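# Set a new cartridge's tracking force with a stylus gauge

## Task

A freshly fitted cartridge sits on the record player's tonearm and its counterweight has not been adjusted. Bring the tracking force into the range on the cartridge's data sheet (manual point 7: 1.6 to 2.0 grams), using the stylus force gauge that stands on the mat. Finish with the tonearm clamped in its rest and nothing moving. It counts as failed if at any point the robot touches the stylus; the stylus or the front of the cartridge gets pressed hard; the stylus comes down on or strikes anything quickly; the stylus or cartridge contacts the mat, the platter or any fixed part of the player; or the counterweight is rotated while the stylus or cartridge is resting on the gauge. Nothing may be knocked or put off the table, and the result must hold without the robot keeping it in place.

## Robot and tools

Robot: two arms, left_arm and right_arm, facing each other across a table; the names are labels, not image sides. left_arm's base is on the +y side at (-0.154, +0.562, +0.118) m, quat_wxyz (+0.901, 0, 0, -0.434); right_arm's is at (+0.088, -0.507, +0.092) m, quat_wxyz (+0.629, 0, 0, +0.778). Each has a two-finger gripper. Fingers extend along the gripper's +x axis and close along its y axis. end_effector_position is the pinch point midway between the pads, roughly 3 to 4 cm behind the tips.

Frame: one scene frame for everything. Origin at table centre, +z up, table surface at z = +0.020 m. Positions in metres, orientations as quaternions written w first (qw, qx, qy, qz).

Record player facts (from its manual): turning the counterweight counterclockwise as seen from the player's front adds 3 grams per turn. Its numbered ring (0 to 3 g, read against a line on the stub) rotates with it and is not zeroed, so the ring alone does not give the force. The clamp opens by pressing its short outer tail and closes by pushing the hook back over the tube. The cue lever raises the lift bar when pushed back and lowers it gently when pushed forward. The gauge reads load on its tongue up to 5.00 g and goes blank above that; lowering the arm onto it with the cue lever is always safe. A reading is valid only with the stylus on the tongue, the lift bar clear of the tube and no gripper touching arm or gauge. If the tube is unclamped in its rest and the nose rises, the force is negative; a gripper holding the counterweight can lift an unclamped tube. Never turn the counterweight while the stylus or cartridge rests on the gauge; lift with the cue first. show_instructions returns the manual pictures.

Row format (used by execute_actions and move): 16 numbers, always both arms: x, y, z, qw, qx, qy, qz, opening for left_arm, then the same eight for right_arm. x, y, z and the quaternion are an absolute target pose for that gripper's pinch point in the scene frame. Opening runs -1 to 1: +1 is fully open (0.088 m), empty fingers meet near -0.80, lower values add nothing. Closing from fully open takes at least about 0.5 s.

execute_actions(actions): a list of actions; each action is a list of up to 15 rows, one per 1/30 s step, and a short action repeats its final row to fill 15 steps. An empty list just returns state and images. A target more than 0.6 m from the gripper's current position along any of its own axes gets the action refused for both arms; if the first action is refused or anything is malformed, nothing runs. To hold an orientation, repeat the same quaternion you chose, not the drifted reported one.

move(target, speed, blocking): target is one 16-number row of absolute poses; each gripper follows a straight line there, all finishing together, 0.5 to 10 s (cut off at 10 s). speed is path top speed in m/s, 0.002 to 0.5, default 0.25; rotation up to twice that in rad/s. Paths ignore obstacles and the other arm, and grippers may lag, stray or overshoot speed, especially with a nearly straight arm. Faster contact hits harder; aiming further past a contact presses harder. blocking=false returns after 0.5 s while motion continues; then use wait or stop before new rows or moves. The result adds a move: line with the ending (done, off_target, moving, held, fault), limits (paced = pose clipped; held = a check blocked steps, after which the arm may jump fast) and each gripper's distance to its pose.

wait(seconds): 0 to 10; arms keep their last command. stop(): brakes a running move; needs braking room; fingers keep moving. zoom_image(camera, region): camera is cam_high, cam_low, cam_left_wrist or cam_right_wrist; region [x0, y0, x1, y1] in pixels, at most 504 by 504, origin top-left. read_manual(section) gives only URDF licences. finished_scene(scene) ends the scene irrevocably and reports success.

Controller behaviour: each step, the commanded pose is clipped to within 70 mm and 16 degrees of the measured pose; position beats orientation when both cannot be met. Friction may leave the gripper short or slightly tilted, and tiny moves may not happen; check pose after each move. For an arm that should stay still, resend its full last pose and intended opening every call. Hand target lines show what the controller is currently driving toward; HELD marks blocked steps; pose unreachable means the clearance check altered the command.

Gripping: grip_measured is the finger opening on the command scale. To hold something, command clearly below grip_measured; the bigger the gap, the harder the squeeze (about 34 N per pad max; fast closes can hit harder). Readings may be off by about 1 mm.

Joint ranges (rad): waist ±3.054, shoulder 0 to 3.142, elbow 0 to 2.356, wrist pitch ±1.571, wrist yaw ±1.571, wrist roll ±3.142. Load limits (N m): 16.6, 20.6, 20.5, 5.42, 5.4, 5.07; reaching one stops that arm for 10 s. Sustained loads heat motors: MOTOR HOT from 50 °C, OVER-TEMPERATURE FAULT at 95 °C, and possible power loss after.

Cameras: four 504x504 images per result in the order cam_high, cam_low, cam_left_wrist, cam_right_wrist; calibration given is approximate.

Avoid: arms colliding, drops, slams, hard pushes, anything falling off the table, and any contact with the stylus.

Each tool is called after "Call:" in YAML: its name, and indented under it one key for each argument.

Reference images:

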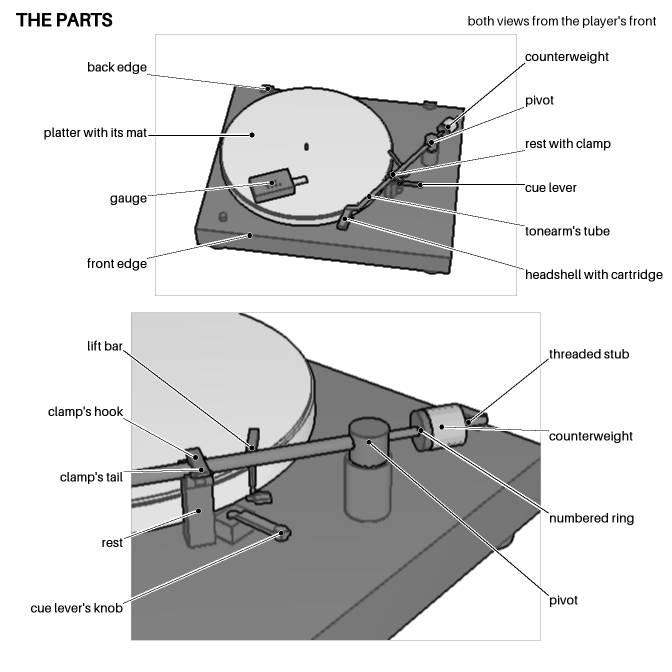

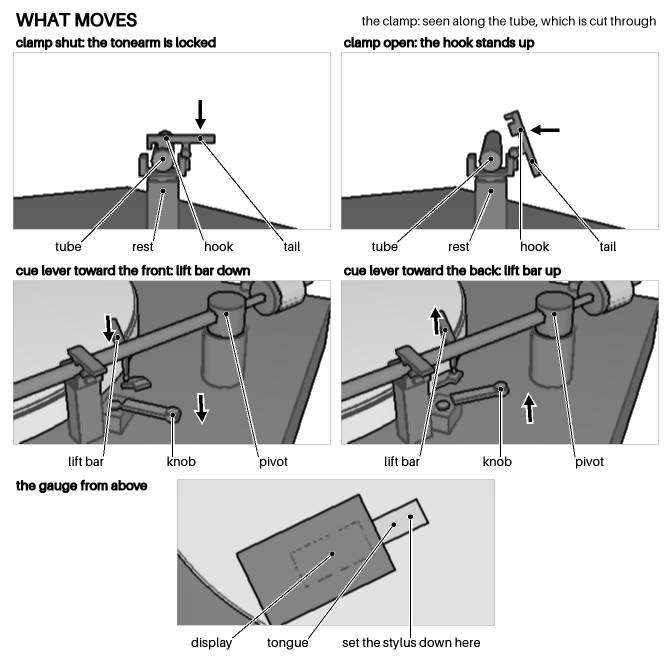

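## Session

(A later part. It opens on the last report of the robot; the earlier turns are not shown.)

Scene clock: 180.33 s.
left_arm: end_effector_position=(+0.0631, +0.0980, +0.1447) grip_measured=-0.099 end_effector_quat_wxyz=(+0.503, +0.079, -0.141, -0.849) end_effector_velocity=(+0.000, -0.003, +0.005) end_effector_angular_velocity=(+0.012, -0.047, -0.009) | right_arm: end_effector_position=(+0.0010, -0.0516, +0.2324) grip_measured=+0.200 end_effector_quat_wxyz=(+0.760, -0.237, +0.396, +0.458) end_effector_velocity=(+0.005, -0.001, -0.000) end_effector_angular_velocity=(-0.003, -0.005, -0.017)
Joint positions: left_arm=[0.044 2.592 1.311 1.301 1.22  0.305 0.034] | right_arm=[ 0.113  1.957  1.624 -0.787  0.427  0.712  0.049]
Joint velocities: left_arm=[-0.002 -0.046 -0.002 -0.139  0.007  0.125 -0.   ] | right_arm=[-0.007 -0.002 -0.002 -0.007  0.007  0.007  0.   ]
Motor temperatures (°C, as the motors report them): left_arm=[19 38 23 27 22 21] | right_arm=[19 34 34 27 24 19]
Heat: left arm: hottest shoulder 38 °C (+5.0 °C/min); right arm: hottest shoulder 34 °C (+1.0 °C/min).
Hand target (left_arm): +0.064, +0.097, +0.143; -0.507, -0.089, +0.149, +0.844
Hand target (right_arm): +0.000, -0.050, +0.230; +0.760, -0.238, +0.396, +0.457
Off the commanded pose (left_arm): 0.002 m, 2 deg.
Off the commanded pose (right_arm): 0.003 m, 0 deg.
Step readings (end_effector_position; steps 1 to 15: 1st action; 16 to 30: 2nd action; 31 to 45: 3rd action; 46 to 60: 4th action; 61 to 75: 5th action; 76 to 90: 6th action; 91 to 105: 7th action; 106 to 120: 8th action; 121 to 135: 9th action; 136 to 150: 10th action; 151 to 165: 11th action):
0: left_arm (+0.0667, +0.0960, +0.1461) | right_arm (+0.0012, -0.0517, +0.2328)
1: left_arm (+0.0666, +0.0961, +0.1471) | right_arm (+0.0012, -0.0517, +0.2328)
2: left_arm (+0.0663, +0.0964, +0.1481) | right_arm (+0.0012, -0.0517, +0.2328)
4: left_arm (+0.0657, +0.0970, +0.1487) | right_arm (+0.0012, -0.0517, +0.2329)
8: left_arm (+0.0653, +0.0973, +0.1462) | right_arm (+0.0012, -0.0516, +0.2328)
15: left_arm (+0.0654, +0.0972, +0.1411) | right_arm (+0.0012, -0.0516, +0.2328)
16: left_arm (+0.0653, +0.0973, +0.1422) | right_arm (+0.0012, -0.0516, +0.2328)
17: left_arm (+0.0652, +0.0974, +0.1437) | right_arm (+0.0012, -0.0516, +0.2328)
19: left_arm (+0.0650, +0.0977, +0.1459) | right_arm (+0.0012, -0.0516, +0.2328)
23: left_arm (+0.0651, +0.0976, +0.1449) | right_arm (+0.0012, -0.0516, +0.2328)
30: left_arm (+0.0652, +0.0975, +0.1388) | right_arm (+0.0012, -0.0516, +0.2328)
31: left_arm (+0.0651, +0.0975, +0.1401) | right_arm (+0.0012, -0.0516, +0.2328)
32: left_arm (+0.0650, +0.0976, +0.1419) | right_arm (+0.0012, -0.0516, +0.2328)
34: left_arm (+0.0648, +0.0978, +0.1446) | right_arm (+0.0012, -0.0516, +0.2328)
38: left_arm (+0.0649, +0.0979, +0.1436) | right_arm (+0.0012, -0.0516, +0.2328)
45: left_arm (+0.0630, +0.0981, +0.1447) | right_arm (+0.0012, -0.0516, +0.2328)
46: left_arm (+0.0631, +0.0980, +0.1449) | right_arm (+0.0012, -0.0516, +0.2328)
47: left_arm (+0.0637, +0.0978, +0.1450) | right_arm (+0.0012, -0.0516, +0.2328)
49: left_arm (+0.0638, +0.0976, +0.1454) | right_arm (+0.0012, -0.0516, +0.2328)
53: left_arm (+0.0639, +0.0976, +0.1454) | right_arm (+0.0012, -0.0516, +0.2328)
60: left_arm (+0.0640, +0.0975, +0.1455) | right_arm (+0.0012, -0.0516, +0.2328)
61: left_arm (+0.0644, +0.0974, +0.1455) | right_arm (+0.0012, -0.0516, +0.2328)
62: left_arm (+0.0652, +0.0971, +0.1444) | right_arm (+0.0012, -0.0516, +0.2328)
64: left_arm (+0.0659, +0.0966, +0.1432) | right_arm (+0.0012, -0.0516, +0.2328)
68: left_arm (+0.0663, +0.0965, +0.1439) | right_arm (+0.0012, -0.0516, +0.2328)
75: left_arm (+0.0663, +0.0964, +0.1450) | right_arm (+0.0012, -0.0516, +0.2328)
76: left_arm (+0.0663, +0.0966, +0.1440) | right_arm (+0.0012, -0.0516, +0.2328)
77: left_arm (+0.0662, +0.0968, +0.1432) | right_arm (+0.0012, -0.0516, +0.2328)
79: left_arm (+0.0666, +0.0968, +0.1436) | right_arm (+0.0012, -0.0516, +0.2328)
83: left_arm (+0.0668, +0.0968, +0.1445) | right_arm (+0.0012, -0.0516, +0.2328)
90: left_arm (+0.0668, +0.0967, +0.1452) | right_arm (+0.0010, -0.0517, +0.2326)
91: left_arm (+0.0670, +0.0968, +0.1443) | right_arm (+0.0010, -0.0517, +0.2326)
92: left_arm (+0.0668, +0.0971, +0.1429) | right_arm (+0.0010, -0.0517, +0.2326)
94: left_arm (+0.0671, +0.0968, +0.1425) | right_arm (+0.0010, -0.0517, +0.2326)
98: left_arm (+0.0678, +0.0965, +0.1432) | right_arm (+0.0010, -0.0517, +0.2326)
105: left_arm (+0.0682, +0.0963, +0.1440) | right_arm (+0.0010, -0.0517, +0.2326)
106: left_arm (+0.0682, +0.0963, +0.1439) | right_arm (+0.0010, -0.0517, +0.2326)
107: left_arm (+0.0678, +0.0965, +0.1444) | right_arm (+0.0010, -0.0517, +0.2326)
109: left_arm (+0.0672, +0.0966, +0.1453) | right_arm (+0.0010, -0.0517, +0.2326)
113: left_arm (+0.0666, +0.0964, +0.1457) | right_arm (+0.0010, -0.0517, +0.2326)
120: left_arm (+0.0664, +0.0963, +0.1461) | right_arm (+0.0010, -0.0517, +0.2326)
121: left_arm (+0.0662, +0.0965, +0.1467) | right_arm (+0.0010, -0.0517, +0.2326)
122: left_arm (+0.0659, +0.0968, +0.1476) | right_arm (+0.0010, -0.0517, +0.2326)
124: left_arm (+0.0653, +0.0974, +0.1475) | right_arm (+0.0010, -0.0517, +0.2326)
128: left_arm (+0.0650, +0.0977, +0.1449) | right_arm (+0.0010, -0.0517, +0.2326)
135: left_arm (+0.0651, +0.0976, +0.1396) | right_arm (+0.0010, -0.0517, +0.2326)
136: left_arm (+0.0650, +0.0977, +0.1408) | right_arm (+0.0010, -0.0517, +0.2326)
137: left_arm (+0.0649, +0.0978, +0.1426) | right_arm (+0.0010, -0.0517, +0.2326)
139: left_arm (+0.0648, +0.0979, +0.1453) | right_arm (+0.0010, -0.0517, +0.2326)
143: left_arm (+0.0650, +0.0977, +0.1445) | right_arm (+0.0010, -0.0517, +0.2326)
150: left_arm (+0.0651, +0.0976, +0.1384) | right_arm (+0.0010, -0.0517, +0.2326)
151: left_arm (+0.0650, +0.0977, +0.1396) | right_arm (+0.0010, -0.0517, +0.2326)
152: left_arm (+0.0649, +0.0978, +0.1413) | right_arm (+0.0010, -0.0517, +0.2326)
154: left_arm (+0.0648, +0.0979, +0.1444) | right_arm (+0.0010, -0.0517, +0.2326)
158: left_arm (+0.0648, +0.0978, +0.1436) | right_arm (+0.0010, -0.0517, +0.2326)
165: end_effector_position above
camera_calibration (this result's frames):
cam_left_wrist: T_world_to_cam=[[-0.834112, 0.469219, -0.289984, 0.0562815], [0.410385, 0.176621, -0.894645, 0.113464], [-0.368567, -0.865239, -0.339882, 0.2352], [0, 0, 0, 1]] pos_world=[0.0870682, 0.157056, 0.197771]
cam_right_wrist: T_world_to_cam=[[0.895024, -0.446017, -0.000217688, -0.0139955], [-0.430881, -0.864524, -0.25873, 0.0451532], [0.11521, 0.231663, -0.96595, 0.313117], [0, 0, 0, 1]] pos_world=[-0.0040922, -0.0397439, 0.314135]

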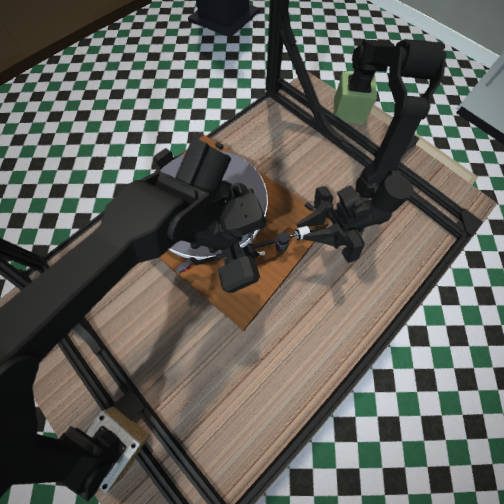

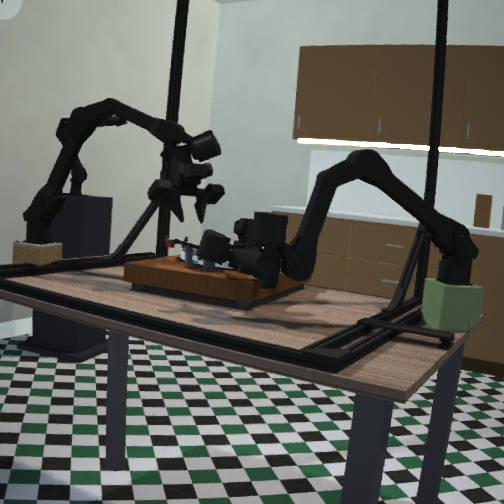

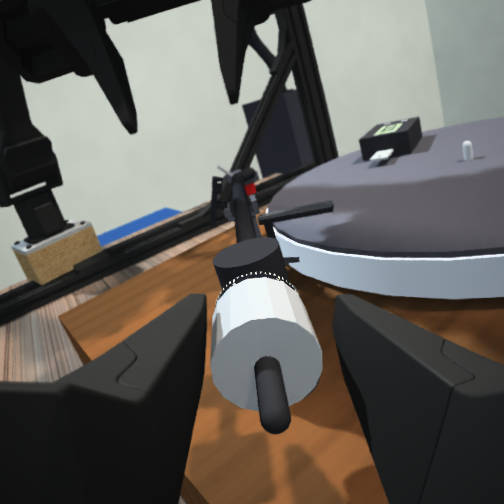

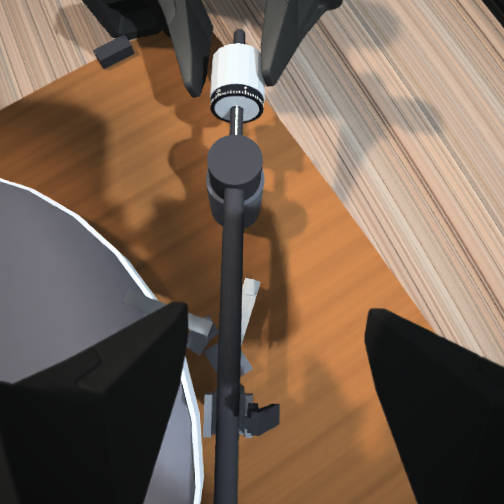

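Call:
move:
  target: [0.066,0.1,0.144,0.507,0.09,-0.149,-0.844,-0.4,0.0,-0.05,0.23,0.76,-0.238,0.396,0.457,0.2]

Call:
move:
  target: [0.066,0.1,0.144,0.457,-0.238,0.396,-0.76,-0.4,0.0,-0.05,0.23,0.76,-0.238,0.396,0.457,0.2]
  speed: 0.4

Call:
move:
  target: [0.066,0.1,0.144,0.507,0.09,-0.149,-0.844,-0.05,0.0,-0.05,0.23,0.76,-0.238,0.396,0.457,0.2]
  speed: 0.4

Call:
zoom_image:
  camera: "cam_right_wrist"
  region: [195,60,275,140]

Scene clock: 192.13 s.
left_arm: end_effector_position=(+0.0639, +0.0977, +0.1458) grip_measured=-0.245 end_effector_quat_wxyz=(+0.503, +0.084, -0.144, -0.848) end_effector_velocity=(+0.002, -0.000, +0.000) end_effector_angular_velocity=(+0.016, +0.018, +0.010) | right_arm: end_effector_position=(+0.0009, -0.0515, +0.2324) grip_measured=+0.200 end_effector_quat_wxyz=(+0.760, -0.237, +0.396, +0.458) end_effector_velocity=(-0.000, +0.001, +0.001) end_effector_angular_velocity=(+0.007, -0.008, +0.005)
Joint positions: left_arm=[0.045 2.585 1.311 1.281 1.219 0.327 0.027] | right_arm=[ 0.113  1.957  1.624 -0.786  0.427  0.712  0.049]
Joint velocities: left_arm=[ 0.002 -0.007 -0.002 -0.022 -0.007 -0.007 -0.   ] | right_arm=[ 0.002 -0.002 -0.002  0.007  0.007 -0.007 -0.   ]
Motor temperatures (°C, as the motors report them): left_arm=[19 38 23 27 22 21] | right_arm=[19 35 34 27 24 19]
Heat: left arm: hottest shoulder 38 °C (+4.1 °C/min); right arm: hottest shoulder 35 °C (+2.0 °C/min).
Hand target (left_arm): +0.066, +0.100, +0.144; -0.507, -0.090, +0.149, +0.844
Hand target (right_arm): -0.000, -0.050, +0.230; +0.760, -0.238, +0.396, +0.457
Off the commanded pose (left_arm): 0.004 m, 1 deg.
Off the commanded pose (right_arm): 0.003 m, 0 deg.
move: done
camera_calibration (this result's frames):
cam_left_wrist: T_world_to_cam=[[-0.831981, 0.467304, -0.299056, 0.0588533], [0.419342, 0.176732, -0.89046, 0.112997], [-0.363263, -0.866252, -0.342997, 0.235841], [0, 0, 0, 1]] pos_world=[0.0872526, 0.156825, 0.199113]
cam_right_wrist: T_world_to_cam=[[0.895024, -0.446017, -0.000487793, -0.0138169], [-0.430912, -0.86443, -0.25899, 0.0453291], [0.115092, 0.232012, -0.96588, 0.313085], [0, 0, 0, 1]] pos_world=[-0.0041344, -0.0396184, 0.314136]

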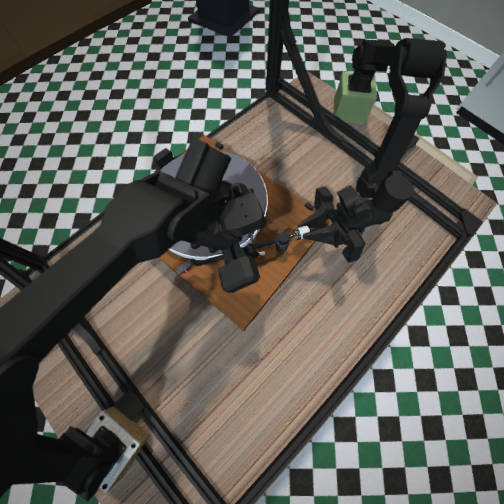

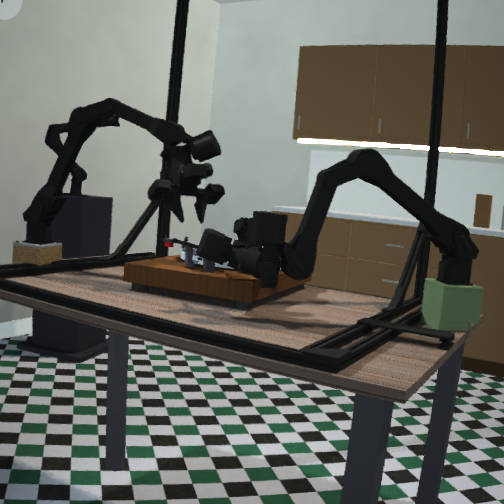

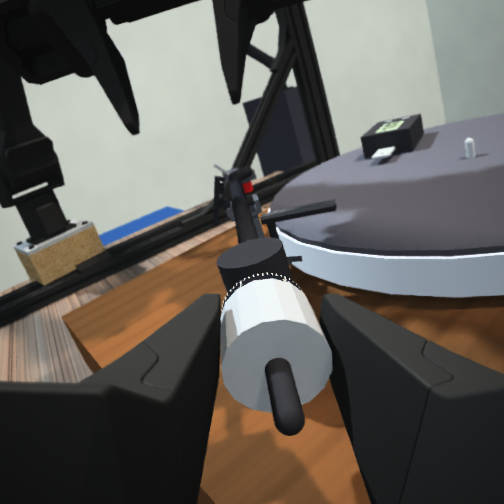

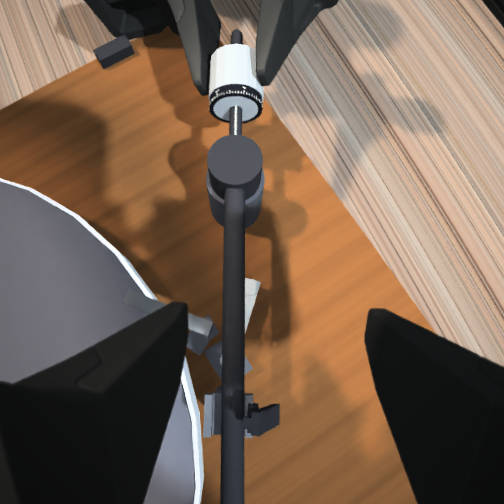

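Scene clock: 194.33 s.
left_arm: end_effector_position=(+0.0698, +0.0962, +0.1468) grip_measured=-0.254 end_effector_quat_wxyz=(+0.466, -0.240, +0.390, -0.758) end_effector_velocity=(-0.002, -0.000, +0.000) end_effector_angular_velocity=(+0.011, +0.028, -0.010) | right_arm: end_effector_position=(+0.0009, -0.0515, +0.2324) grip_measured=+0.200 end_effector_quat_wxyz=(+0.760, -0.237, +0.396, +0.458) end_effector_velocity=(+0.002, -0.004, +0.000) end_effector_angular_velocity=(-0.020, -0.003, +0.007)
Joint positions: left_arm=[ 0.048  2.58   1.311  1.27   1.19  -0.952  0.027] | right_arm=[ 0.113  1.957  1.624 -0.786  0.427  0.712  0.049]
Joint velocities: left_arm=[-0.002  0.002  0.002  0.007  0.007 -0.037  0.   ] | right_arm=[-0.002 -0.007 -0.002 -0.022 -0.007 -0.007  0.   ]
Motor temperatures (°C, as the motors report them): left_arm=[19 38 23 27 22 21] | right_arm=[19 35 34 27 24 19]
Heat: left arm: hottest shoulder 38 °C (+4.0 °C/min); right arm: hottest shoulder 35 °C (+2.0 °C/min).
Hand target (left_arm): +0.066, +0.100, +0.144; -0.457, +0.238, -0.396, +0.760
Hand target (right_arm): +0.000, -0.050, +0.230; +0.760, -0.238, +0.396, +0.457
Off the commanded pose (left_arm): 0.006 m, 1 deg.
Off the commanded pose (right_arm): 0.003 m, 0 deg.
move: done
camera_calibration (this result's frames):
cam_left_wrist: T_world_to_cam=[[-0.491338, 0.261284, 0.830854, -0.105124], [-0.528059, 0.669252, -0.522739, 0.0764204], [-0.692633, -0.695581, -0.190856, 0.221267], [0, 0, 0, 1]] pos_world=[0.14196, 0.130232, 0.169521]
cam_right_wrist: T_world_to_cam=[[0.895024, -0.446017, -0.000487793, -0.0138169], [-0.430912, -0.86443, -0.25899, 0.0453291], [0.115092, 0.232012, -0.96588, 0.313085], [0, 0, 0, 1]] pos_world=[-0.0041344, -0.0396184, 0.314136]

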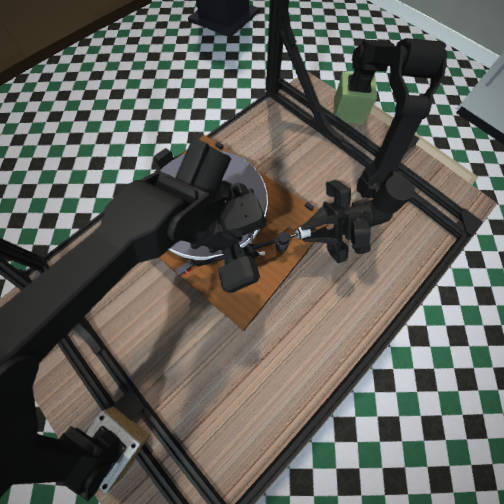

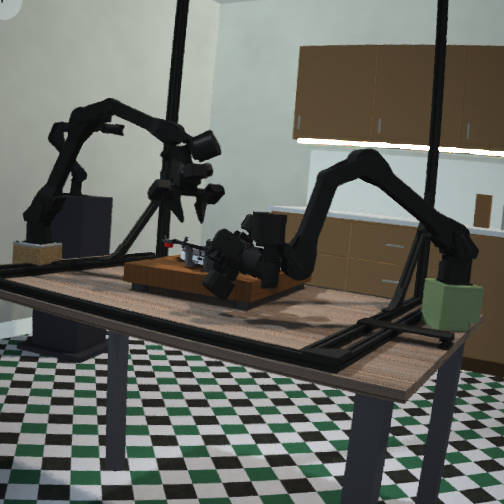

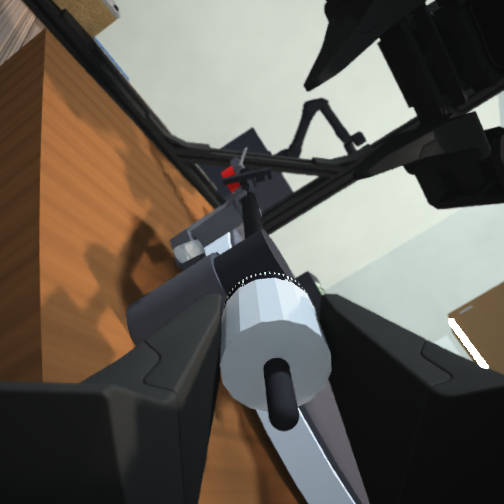

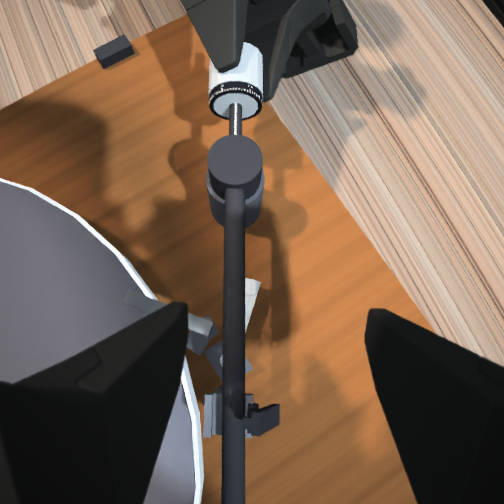

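Scene clock: 196.47 s.
left_arm: end_effector_position=(+0.0661, +0.0984, +0.1464) grip_measured=-0.050 end_effector_quat_wxyz=(+0.506, +0.085, -0.147, -0.846) end_effector_velocity=(-0.002, -0.002, -0.001) end_effector_angular_velocity=(+0.021, +0.008, +0.000) | right_arm: end_effector_position=(+0.0009, -0.0515, +0.2323) grip_measured=+0.200 end_effector_quat_wxyz=(+0.760, -0.237, +0.396, +0.458) end_effector_velocity=(+0.001, -0.002, -0.001) end_effector_angular_velocity=(-0.015, -0.007, +0.019)
Joint positions: left_arm=[0.048 2.585 1.31  1.288 1.215 0.329 0.037] | right_arm=[ 0.113  1.957  1.624 -0.786  0.427  0.712  0.049]
Joint velocities: left_arm=[-0.007 -0.012 -0.002 -0.051 -0.007  0.022 -0.   ] | right_arm=[-0.002 -0.002 -0.002 -0.007 -0.007 -0.022  0.   ]
Motor temperatures (°C, as the motors report them): left_arm=[19 38 23 27 22 21] | right_arm=[19 35 34 27 24 19]
Heat: left arm: hottest shoulder 38 °C (+4.0 °C/min); right arm: hottest shoulder 35 °C (+2.0 °C/min).
Hand target (left_arm): +0.066, +0.100, +0.144; -0.507, -0.090, +0.149, +0.844
Hand target (right_arm): +0.000, -0.050, +0.230; +0.760, -0.238, +0.396, +0.457
Off the commanded pose (left_arm): 0.003 m, 1 deg.
Off the commanded pose (right_arm): 0.003 m, 0 deg.
move: done
camera_calibration (this result's frames):
cam_left_wrist: T_world_to_cam=[[-0.833955, 0.458982, -0.306357, 0.0625778], [0.423046, 0.175283, -0.888993, 0.112165], [-0.354332, -0.870983, -0.340348, 0.236909], [0, 0, 0, 1]] pos_world=[0.0886809, 0.157961, 0.199517]
cam_right_wrist: T_world_to_cam=[[0.895024, -0.446017, -0.000217688, -0.0138697], [-0.430881, -0.864524, -0.25873, 0.04523], [0.11521, 0.231663, -0.96595, 0.312919], [0, 0, 0, 1]] pos_world=[-0.00414884, -0.0395755, 0.313963]

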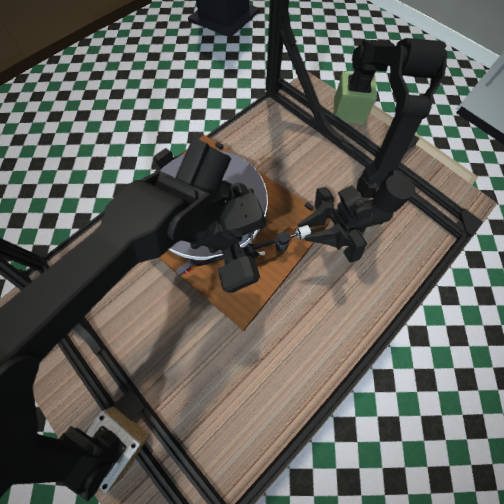

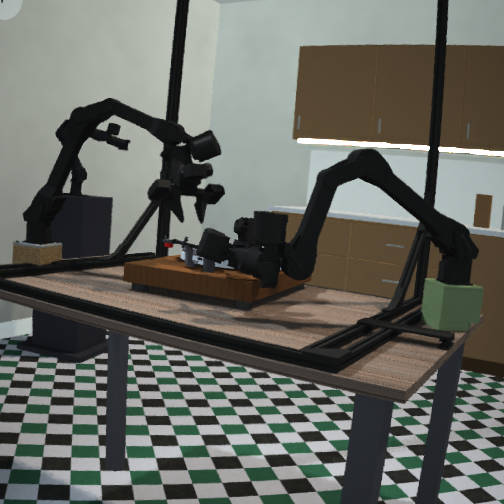

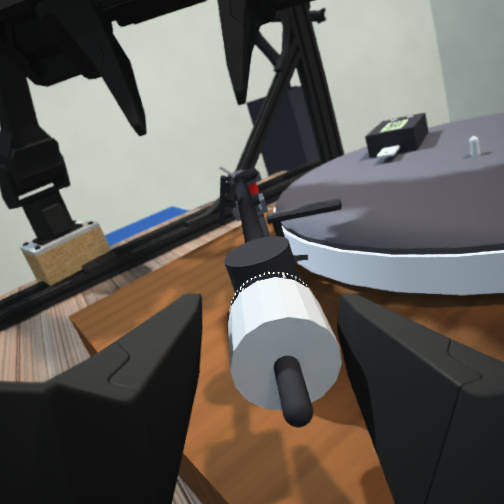

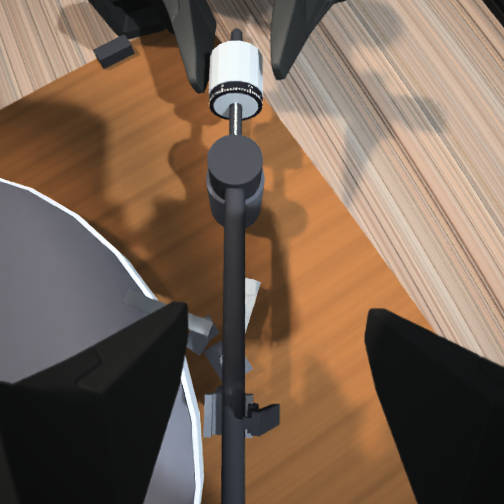

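Region (195, 60, 275, 140) of cam_right_wrist's 504x504 image, scaled by 6.300, with more detail than that image has.

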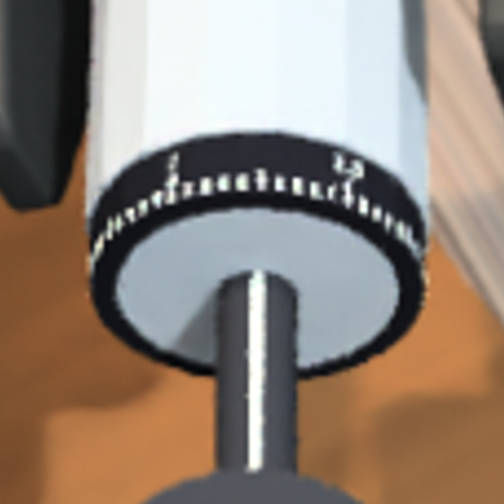

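Call:
move:
  target: [0.066,0.1,0.144,0.507,0.09,-0.149,-0.844,-0.4,0.0,-0.05,0.23,0.76,-0.238,0.396,0.457,0.2]

Call:
move:
  target: [0.066,0.1,0.144,0.457,-0.238,0.396,-0.76,-0.4,0.0,-0.05,0.23,0.76,-0.238,0.396,0.457,0.2]
  speed: 0.4

Call:
move:
  target: [0.067,0.104,0.142,0.513,0.045,-0.075,-0.854,-0.05,0.0,-0.05,0.23,0.76,-0.238,0.396,0.457,0.2]
  speed: 0.4

Call:
zoom_image:
  camera: "cam_right_wrist"
  region: [195,60,275,140]

Scene clock: 205.43 s.
left_arm: end_effector_position=(+0.0660, +0.0988, +0.1464) grip_measured=-0.253 end_effector_quat_wxyz=(+0.504, +0.086, -0.147, -0.847) end_effector_velocity=(-0.001, -0.000, +0.000) end_effector_angular_velocity=(+0.002, +0.005, +0.005) | right_arm: end_effector_position=(+0.0009, -0.0514, +0.2322) grip_measured=+0.200 end_effector_quat_wxyz=(+0.760, -0.237, +0.396, +0.458) end_effector_velocity=(+0.001, -0.003, -0.002) end_effector_angular_velocity=(-0.012, +0.006, -0.005)
Joint positions: left_arm=[0.049 2.583 1.31  1.282 1.219 0.334 0.027] | right_arm=[ 0.113  1.958  1.625 -0.786  0.427  0.712  0.049]
Joint velocities: left_arm=[-0.002 -0.002 -0.007  0.007 -0.007 -0.007  0.   ] | right_arm=[-0.002 -0.002 -0.007 -0.007 -0.007  0.007 -0.   ]
Motor temperatures (°C, as the motors report them): left_arm=[19 39 23 27 22 21] | right_arm=[19 35 34 27 24 19]
Heat: left arm: hottest shoulder 39 °C (+3.0 °C/min); right arm: hottest shoulder 35 °C (+1.0 °C/min).
Hand target (left_arm): +0.066, +0.100, +0.144; -0.507, -0.090, +0.149, +0.844
Hand target (right_arm): +0.000, -0.050, +0.230; +0.760, -0.238, +0.396, +0.457
Off the commanded pose (left_arm): 0.003 m, 1 deg.
Off the commanded pose (right_arm): 0.003 m, 0 deg.
move: done
camera_calibration (this result's frames):
cam_left_wrist: T_world_to_cam=[[-0.832064, 0.462222, -0.306627, 0.0618057], [0.424567, 0.174984, -0.888326, 0.111935], [-0.35695, -0.869328, -0.341842, 0.237433], [0, 0, 0, 1]] pos_world=[0.0886539, 0.158252, 0.199551]
cam_right_wrist: T_world_to_cam=[[0.895024, -0.446017, -0.000217688, -0.0138037], [-0.430881, -0.864524, -0.25873, 0.0452838], [0.11521, 0.231663, -0.96595, 0.312865], [0, 0, 0, 1]] pos_world=[-0.00417857, -0.0394871, 0.313925]

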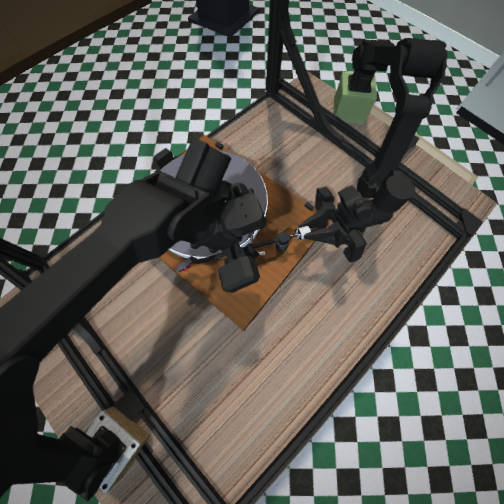

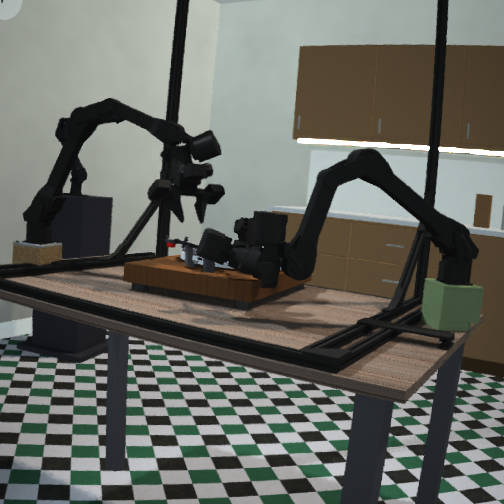

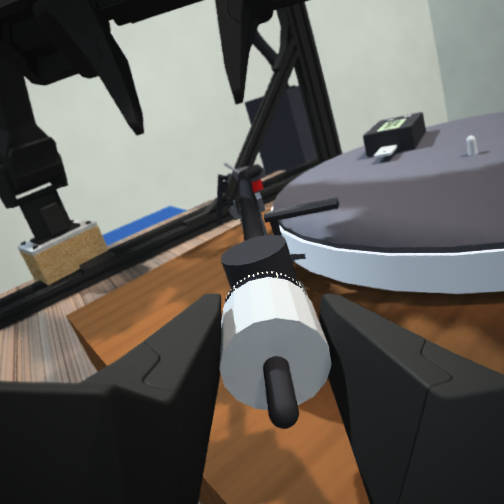

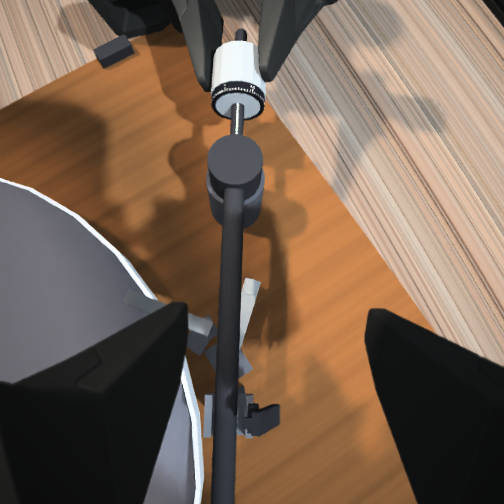

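Scene clock: 207.63 s.
left_arm: end_effector_position=(+0.0706, +0.0978, +0.1469) grip_measured=-0.253 end_effector_quat_wxyz=(+0.464, -0.239, +0.390, -0.758) end_effector_velocity=(+0.000, -0.001, +0.000) end_effector_angular_velocity=(+0.004, +0.015, +0.005) | right_arm: end_effector_position=(+0.0009, -0.0514, +0.2322) grip_measured=+0.200 end_effector_quat_wxyz=(+0.760, -0.237, +0.396, +0.458) end_effector_velocity=(+0.001, -0.002, -0.003) end_effector_angular_velocity=(-0.016, -0.001, +0.007)
Joint positions: left_arm=[ 0.053  2.579  1.31   1.271  1.198 -0.952  0.027] | right_arm=[ 0.113  1.958  1.625 -0.786  0.427  0.712  0.049]
Joint velocities: left_arm=[-0.002  0.002  0.002  0.007 -0.007 -0.022  0.   ] | right_arm=[-0.002  0.002 -0.002 -0.007 -0.007 -0.007 -0.   ]
Motor temperatures (°C, as the motors report them): left_arm=[19 39 23 27 22 21] | right_arm=[19 35 34 27 24 19]
Heat: left arm: hottest shoulder 39 °C (+3.0 °C/min); right arm: hottest shoulder 35 °C (+1.0 °C/min).
Hand target (left_arm): +0.066, +0.100, +0.144; -0.457, +0.238, -0.396, +0.760
Hand target (right_arm): +0.000, -0.050, +0.230; +0.760, -0.238, +0.396, +0.457
Off the commanded pose (left_arm): 0.006 m, 1 deg.
Off the commanded pose (right_arm): 0.003 m, 0 deg.
move: done
camera_calibration (this result's frames):
cam_left_wrist: T_world_to_cam=[[-0.490473, 0.262869, 0.830865, -0.105376], [-0.526054, 0.670806, -0.522768, 0.0755178], [-0.694768, -0.693484, -0.190729, 0.222889], [0, 0, 0, 1]] pos_world=[0.142898, 0.131612, 0.169543]
cam_right_wrist: T_world_to_cam=[[0.895024, -0.446017, -0.000217688, -0.0138037], [-0.430881, -0.864524, -0.25873, 0.0452838], [0.11521, 0.231663, -0.96595, 0.312865], [0, 0, 0, 1]] pos_world=[-0.00417857, -0.0394871, 0.313925]

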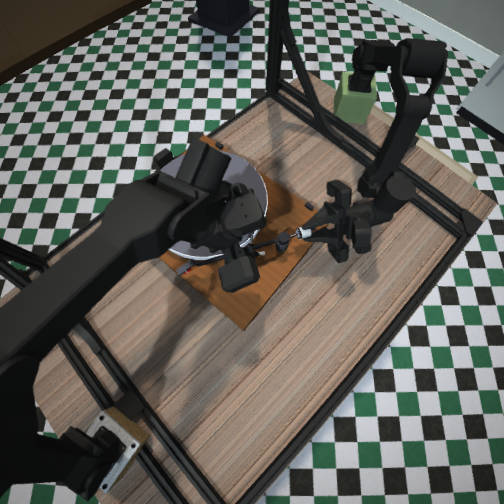

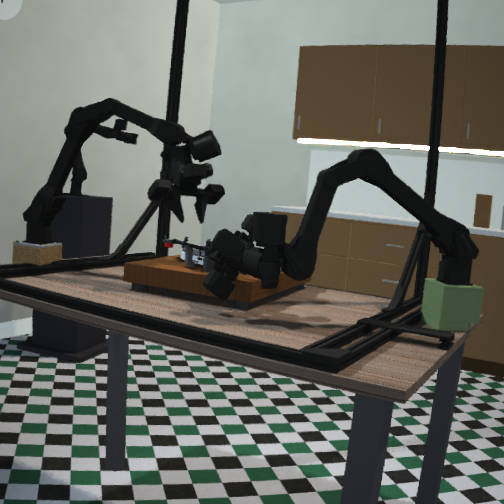

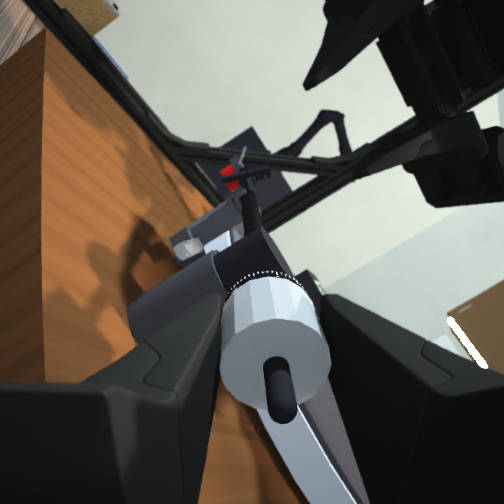

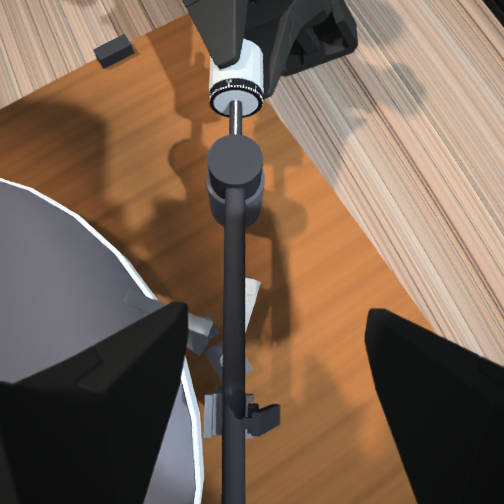

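Scene clock: 209.60 s.
left_arm: end_effector_position=(+0.0678, +0.1017, +0.1442) grip_measured=-0.050 end_effector_quat_wxyz=(+0.514, +0.044, -0.078, -0.853) end_effector_velocity=(-0.000, -0.001, -0.002) end_effector_angular_velocity=(+0.007, -0.011, +0.005) | right_arm: end_effector_position=(+0.0009, -0.0514, +0.2321) grip_measured=+0.200 end_effector_quat_wxyz=(+0.760, -0.237, +0.396, +0.458) end_effector_velocity=(-0.000, +0.001, +0.000) end_effector_angular_velocity=(+0.003, +0.005, +0.007)
Joint positions: left_arm=[0.055 2.586 1.3   1.299 1.214 0.168 0.037] | right_arm=[ 0.113  1.958  1.625 -0.786  0.427  0.713  0.049]
Joint velocities: left_arm=[-0.002 -0.007 -0.002 -0.037 -0.007  0.037  0.   ] | right_arm=[-0.002 -0.002 -0.002  0.007 -0.007 -0.007 -0.   ]
Motor temperatures (°C, as the motors report them): left_arm=[19 39 23 27 22 21] | right_arm=[19 36 34 27 24 19]
Heat: left arm: hottest shoulder 39 °C (+3.0 °C/min); right arm: hottest shoulder 36 °C (+2.0 °C/min).
Hand target (left_arm): +0.067, +0.104, +0.142; -0.513, -0.045, +0.075, +0.854
Hand target (right_arm): +0.000, -0.050, +0.230; +0.760, -0.238, +0.396, +0.457
Off the commanded pose (left_arm): 0.003 m, 0 deg.
Off the commanded pose (right_arm): 0.003 m, 0 deg.
move: done
camera_calibration (this result's frames):
cam_left_wrist: T_world_to_cam=[[-0.86977, 0.470613, -0.148402, 0.040205], [0.291589, 0.247545, -0.923957, 0.115527], [-0.39809, -0.846903, -0.352533, 0.241892], [0, 0, 0, 1]] pos_world=[0.0975776, 0.15734, 0.197984]
cam_right_wrist: T_world_to_cam=[[0.894885, -0.446297, -0.000166402, -0.0138199], [-0.431169, -0.864456, -0.258474, 0.0451942], [0.115212, 0.231376, -0.966018, 0.312702], [0, 0, 0, 1]] pos_world=[-0.00417342, -0.039451, 0.313755]

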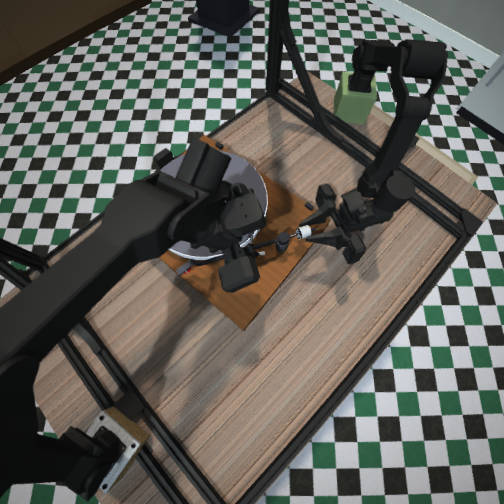

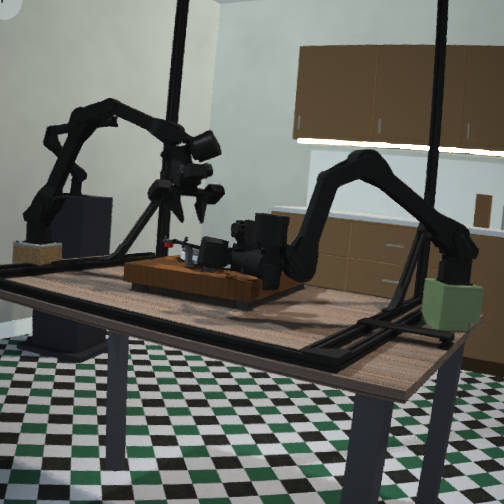

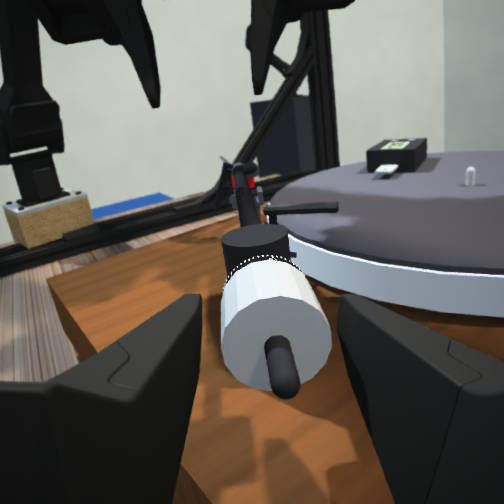

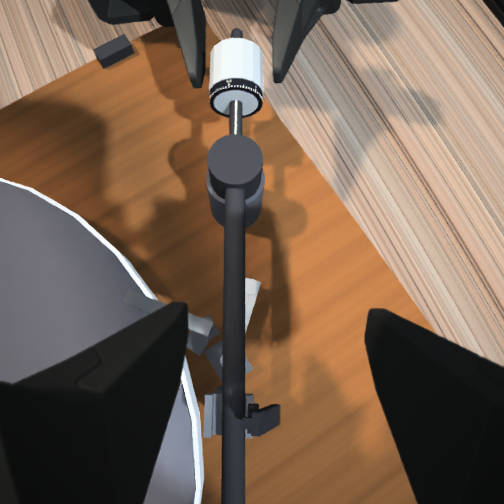

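Region (195, 60, 275, 140) of cam_right_wrist's 504x504 image, scaled by 6.300, with more detail than that image has.

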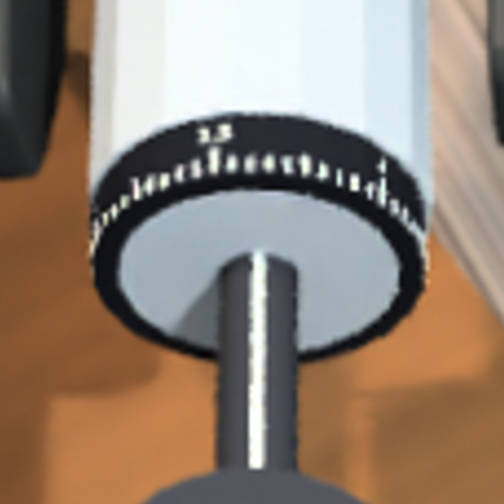

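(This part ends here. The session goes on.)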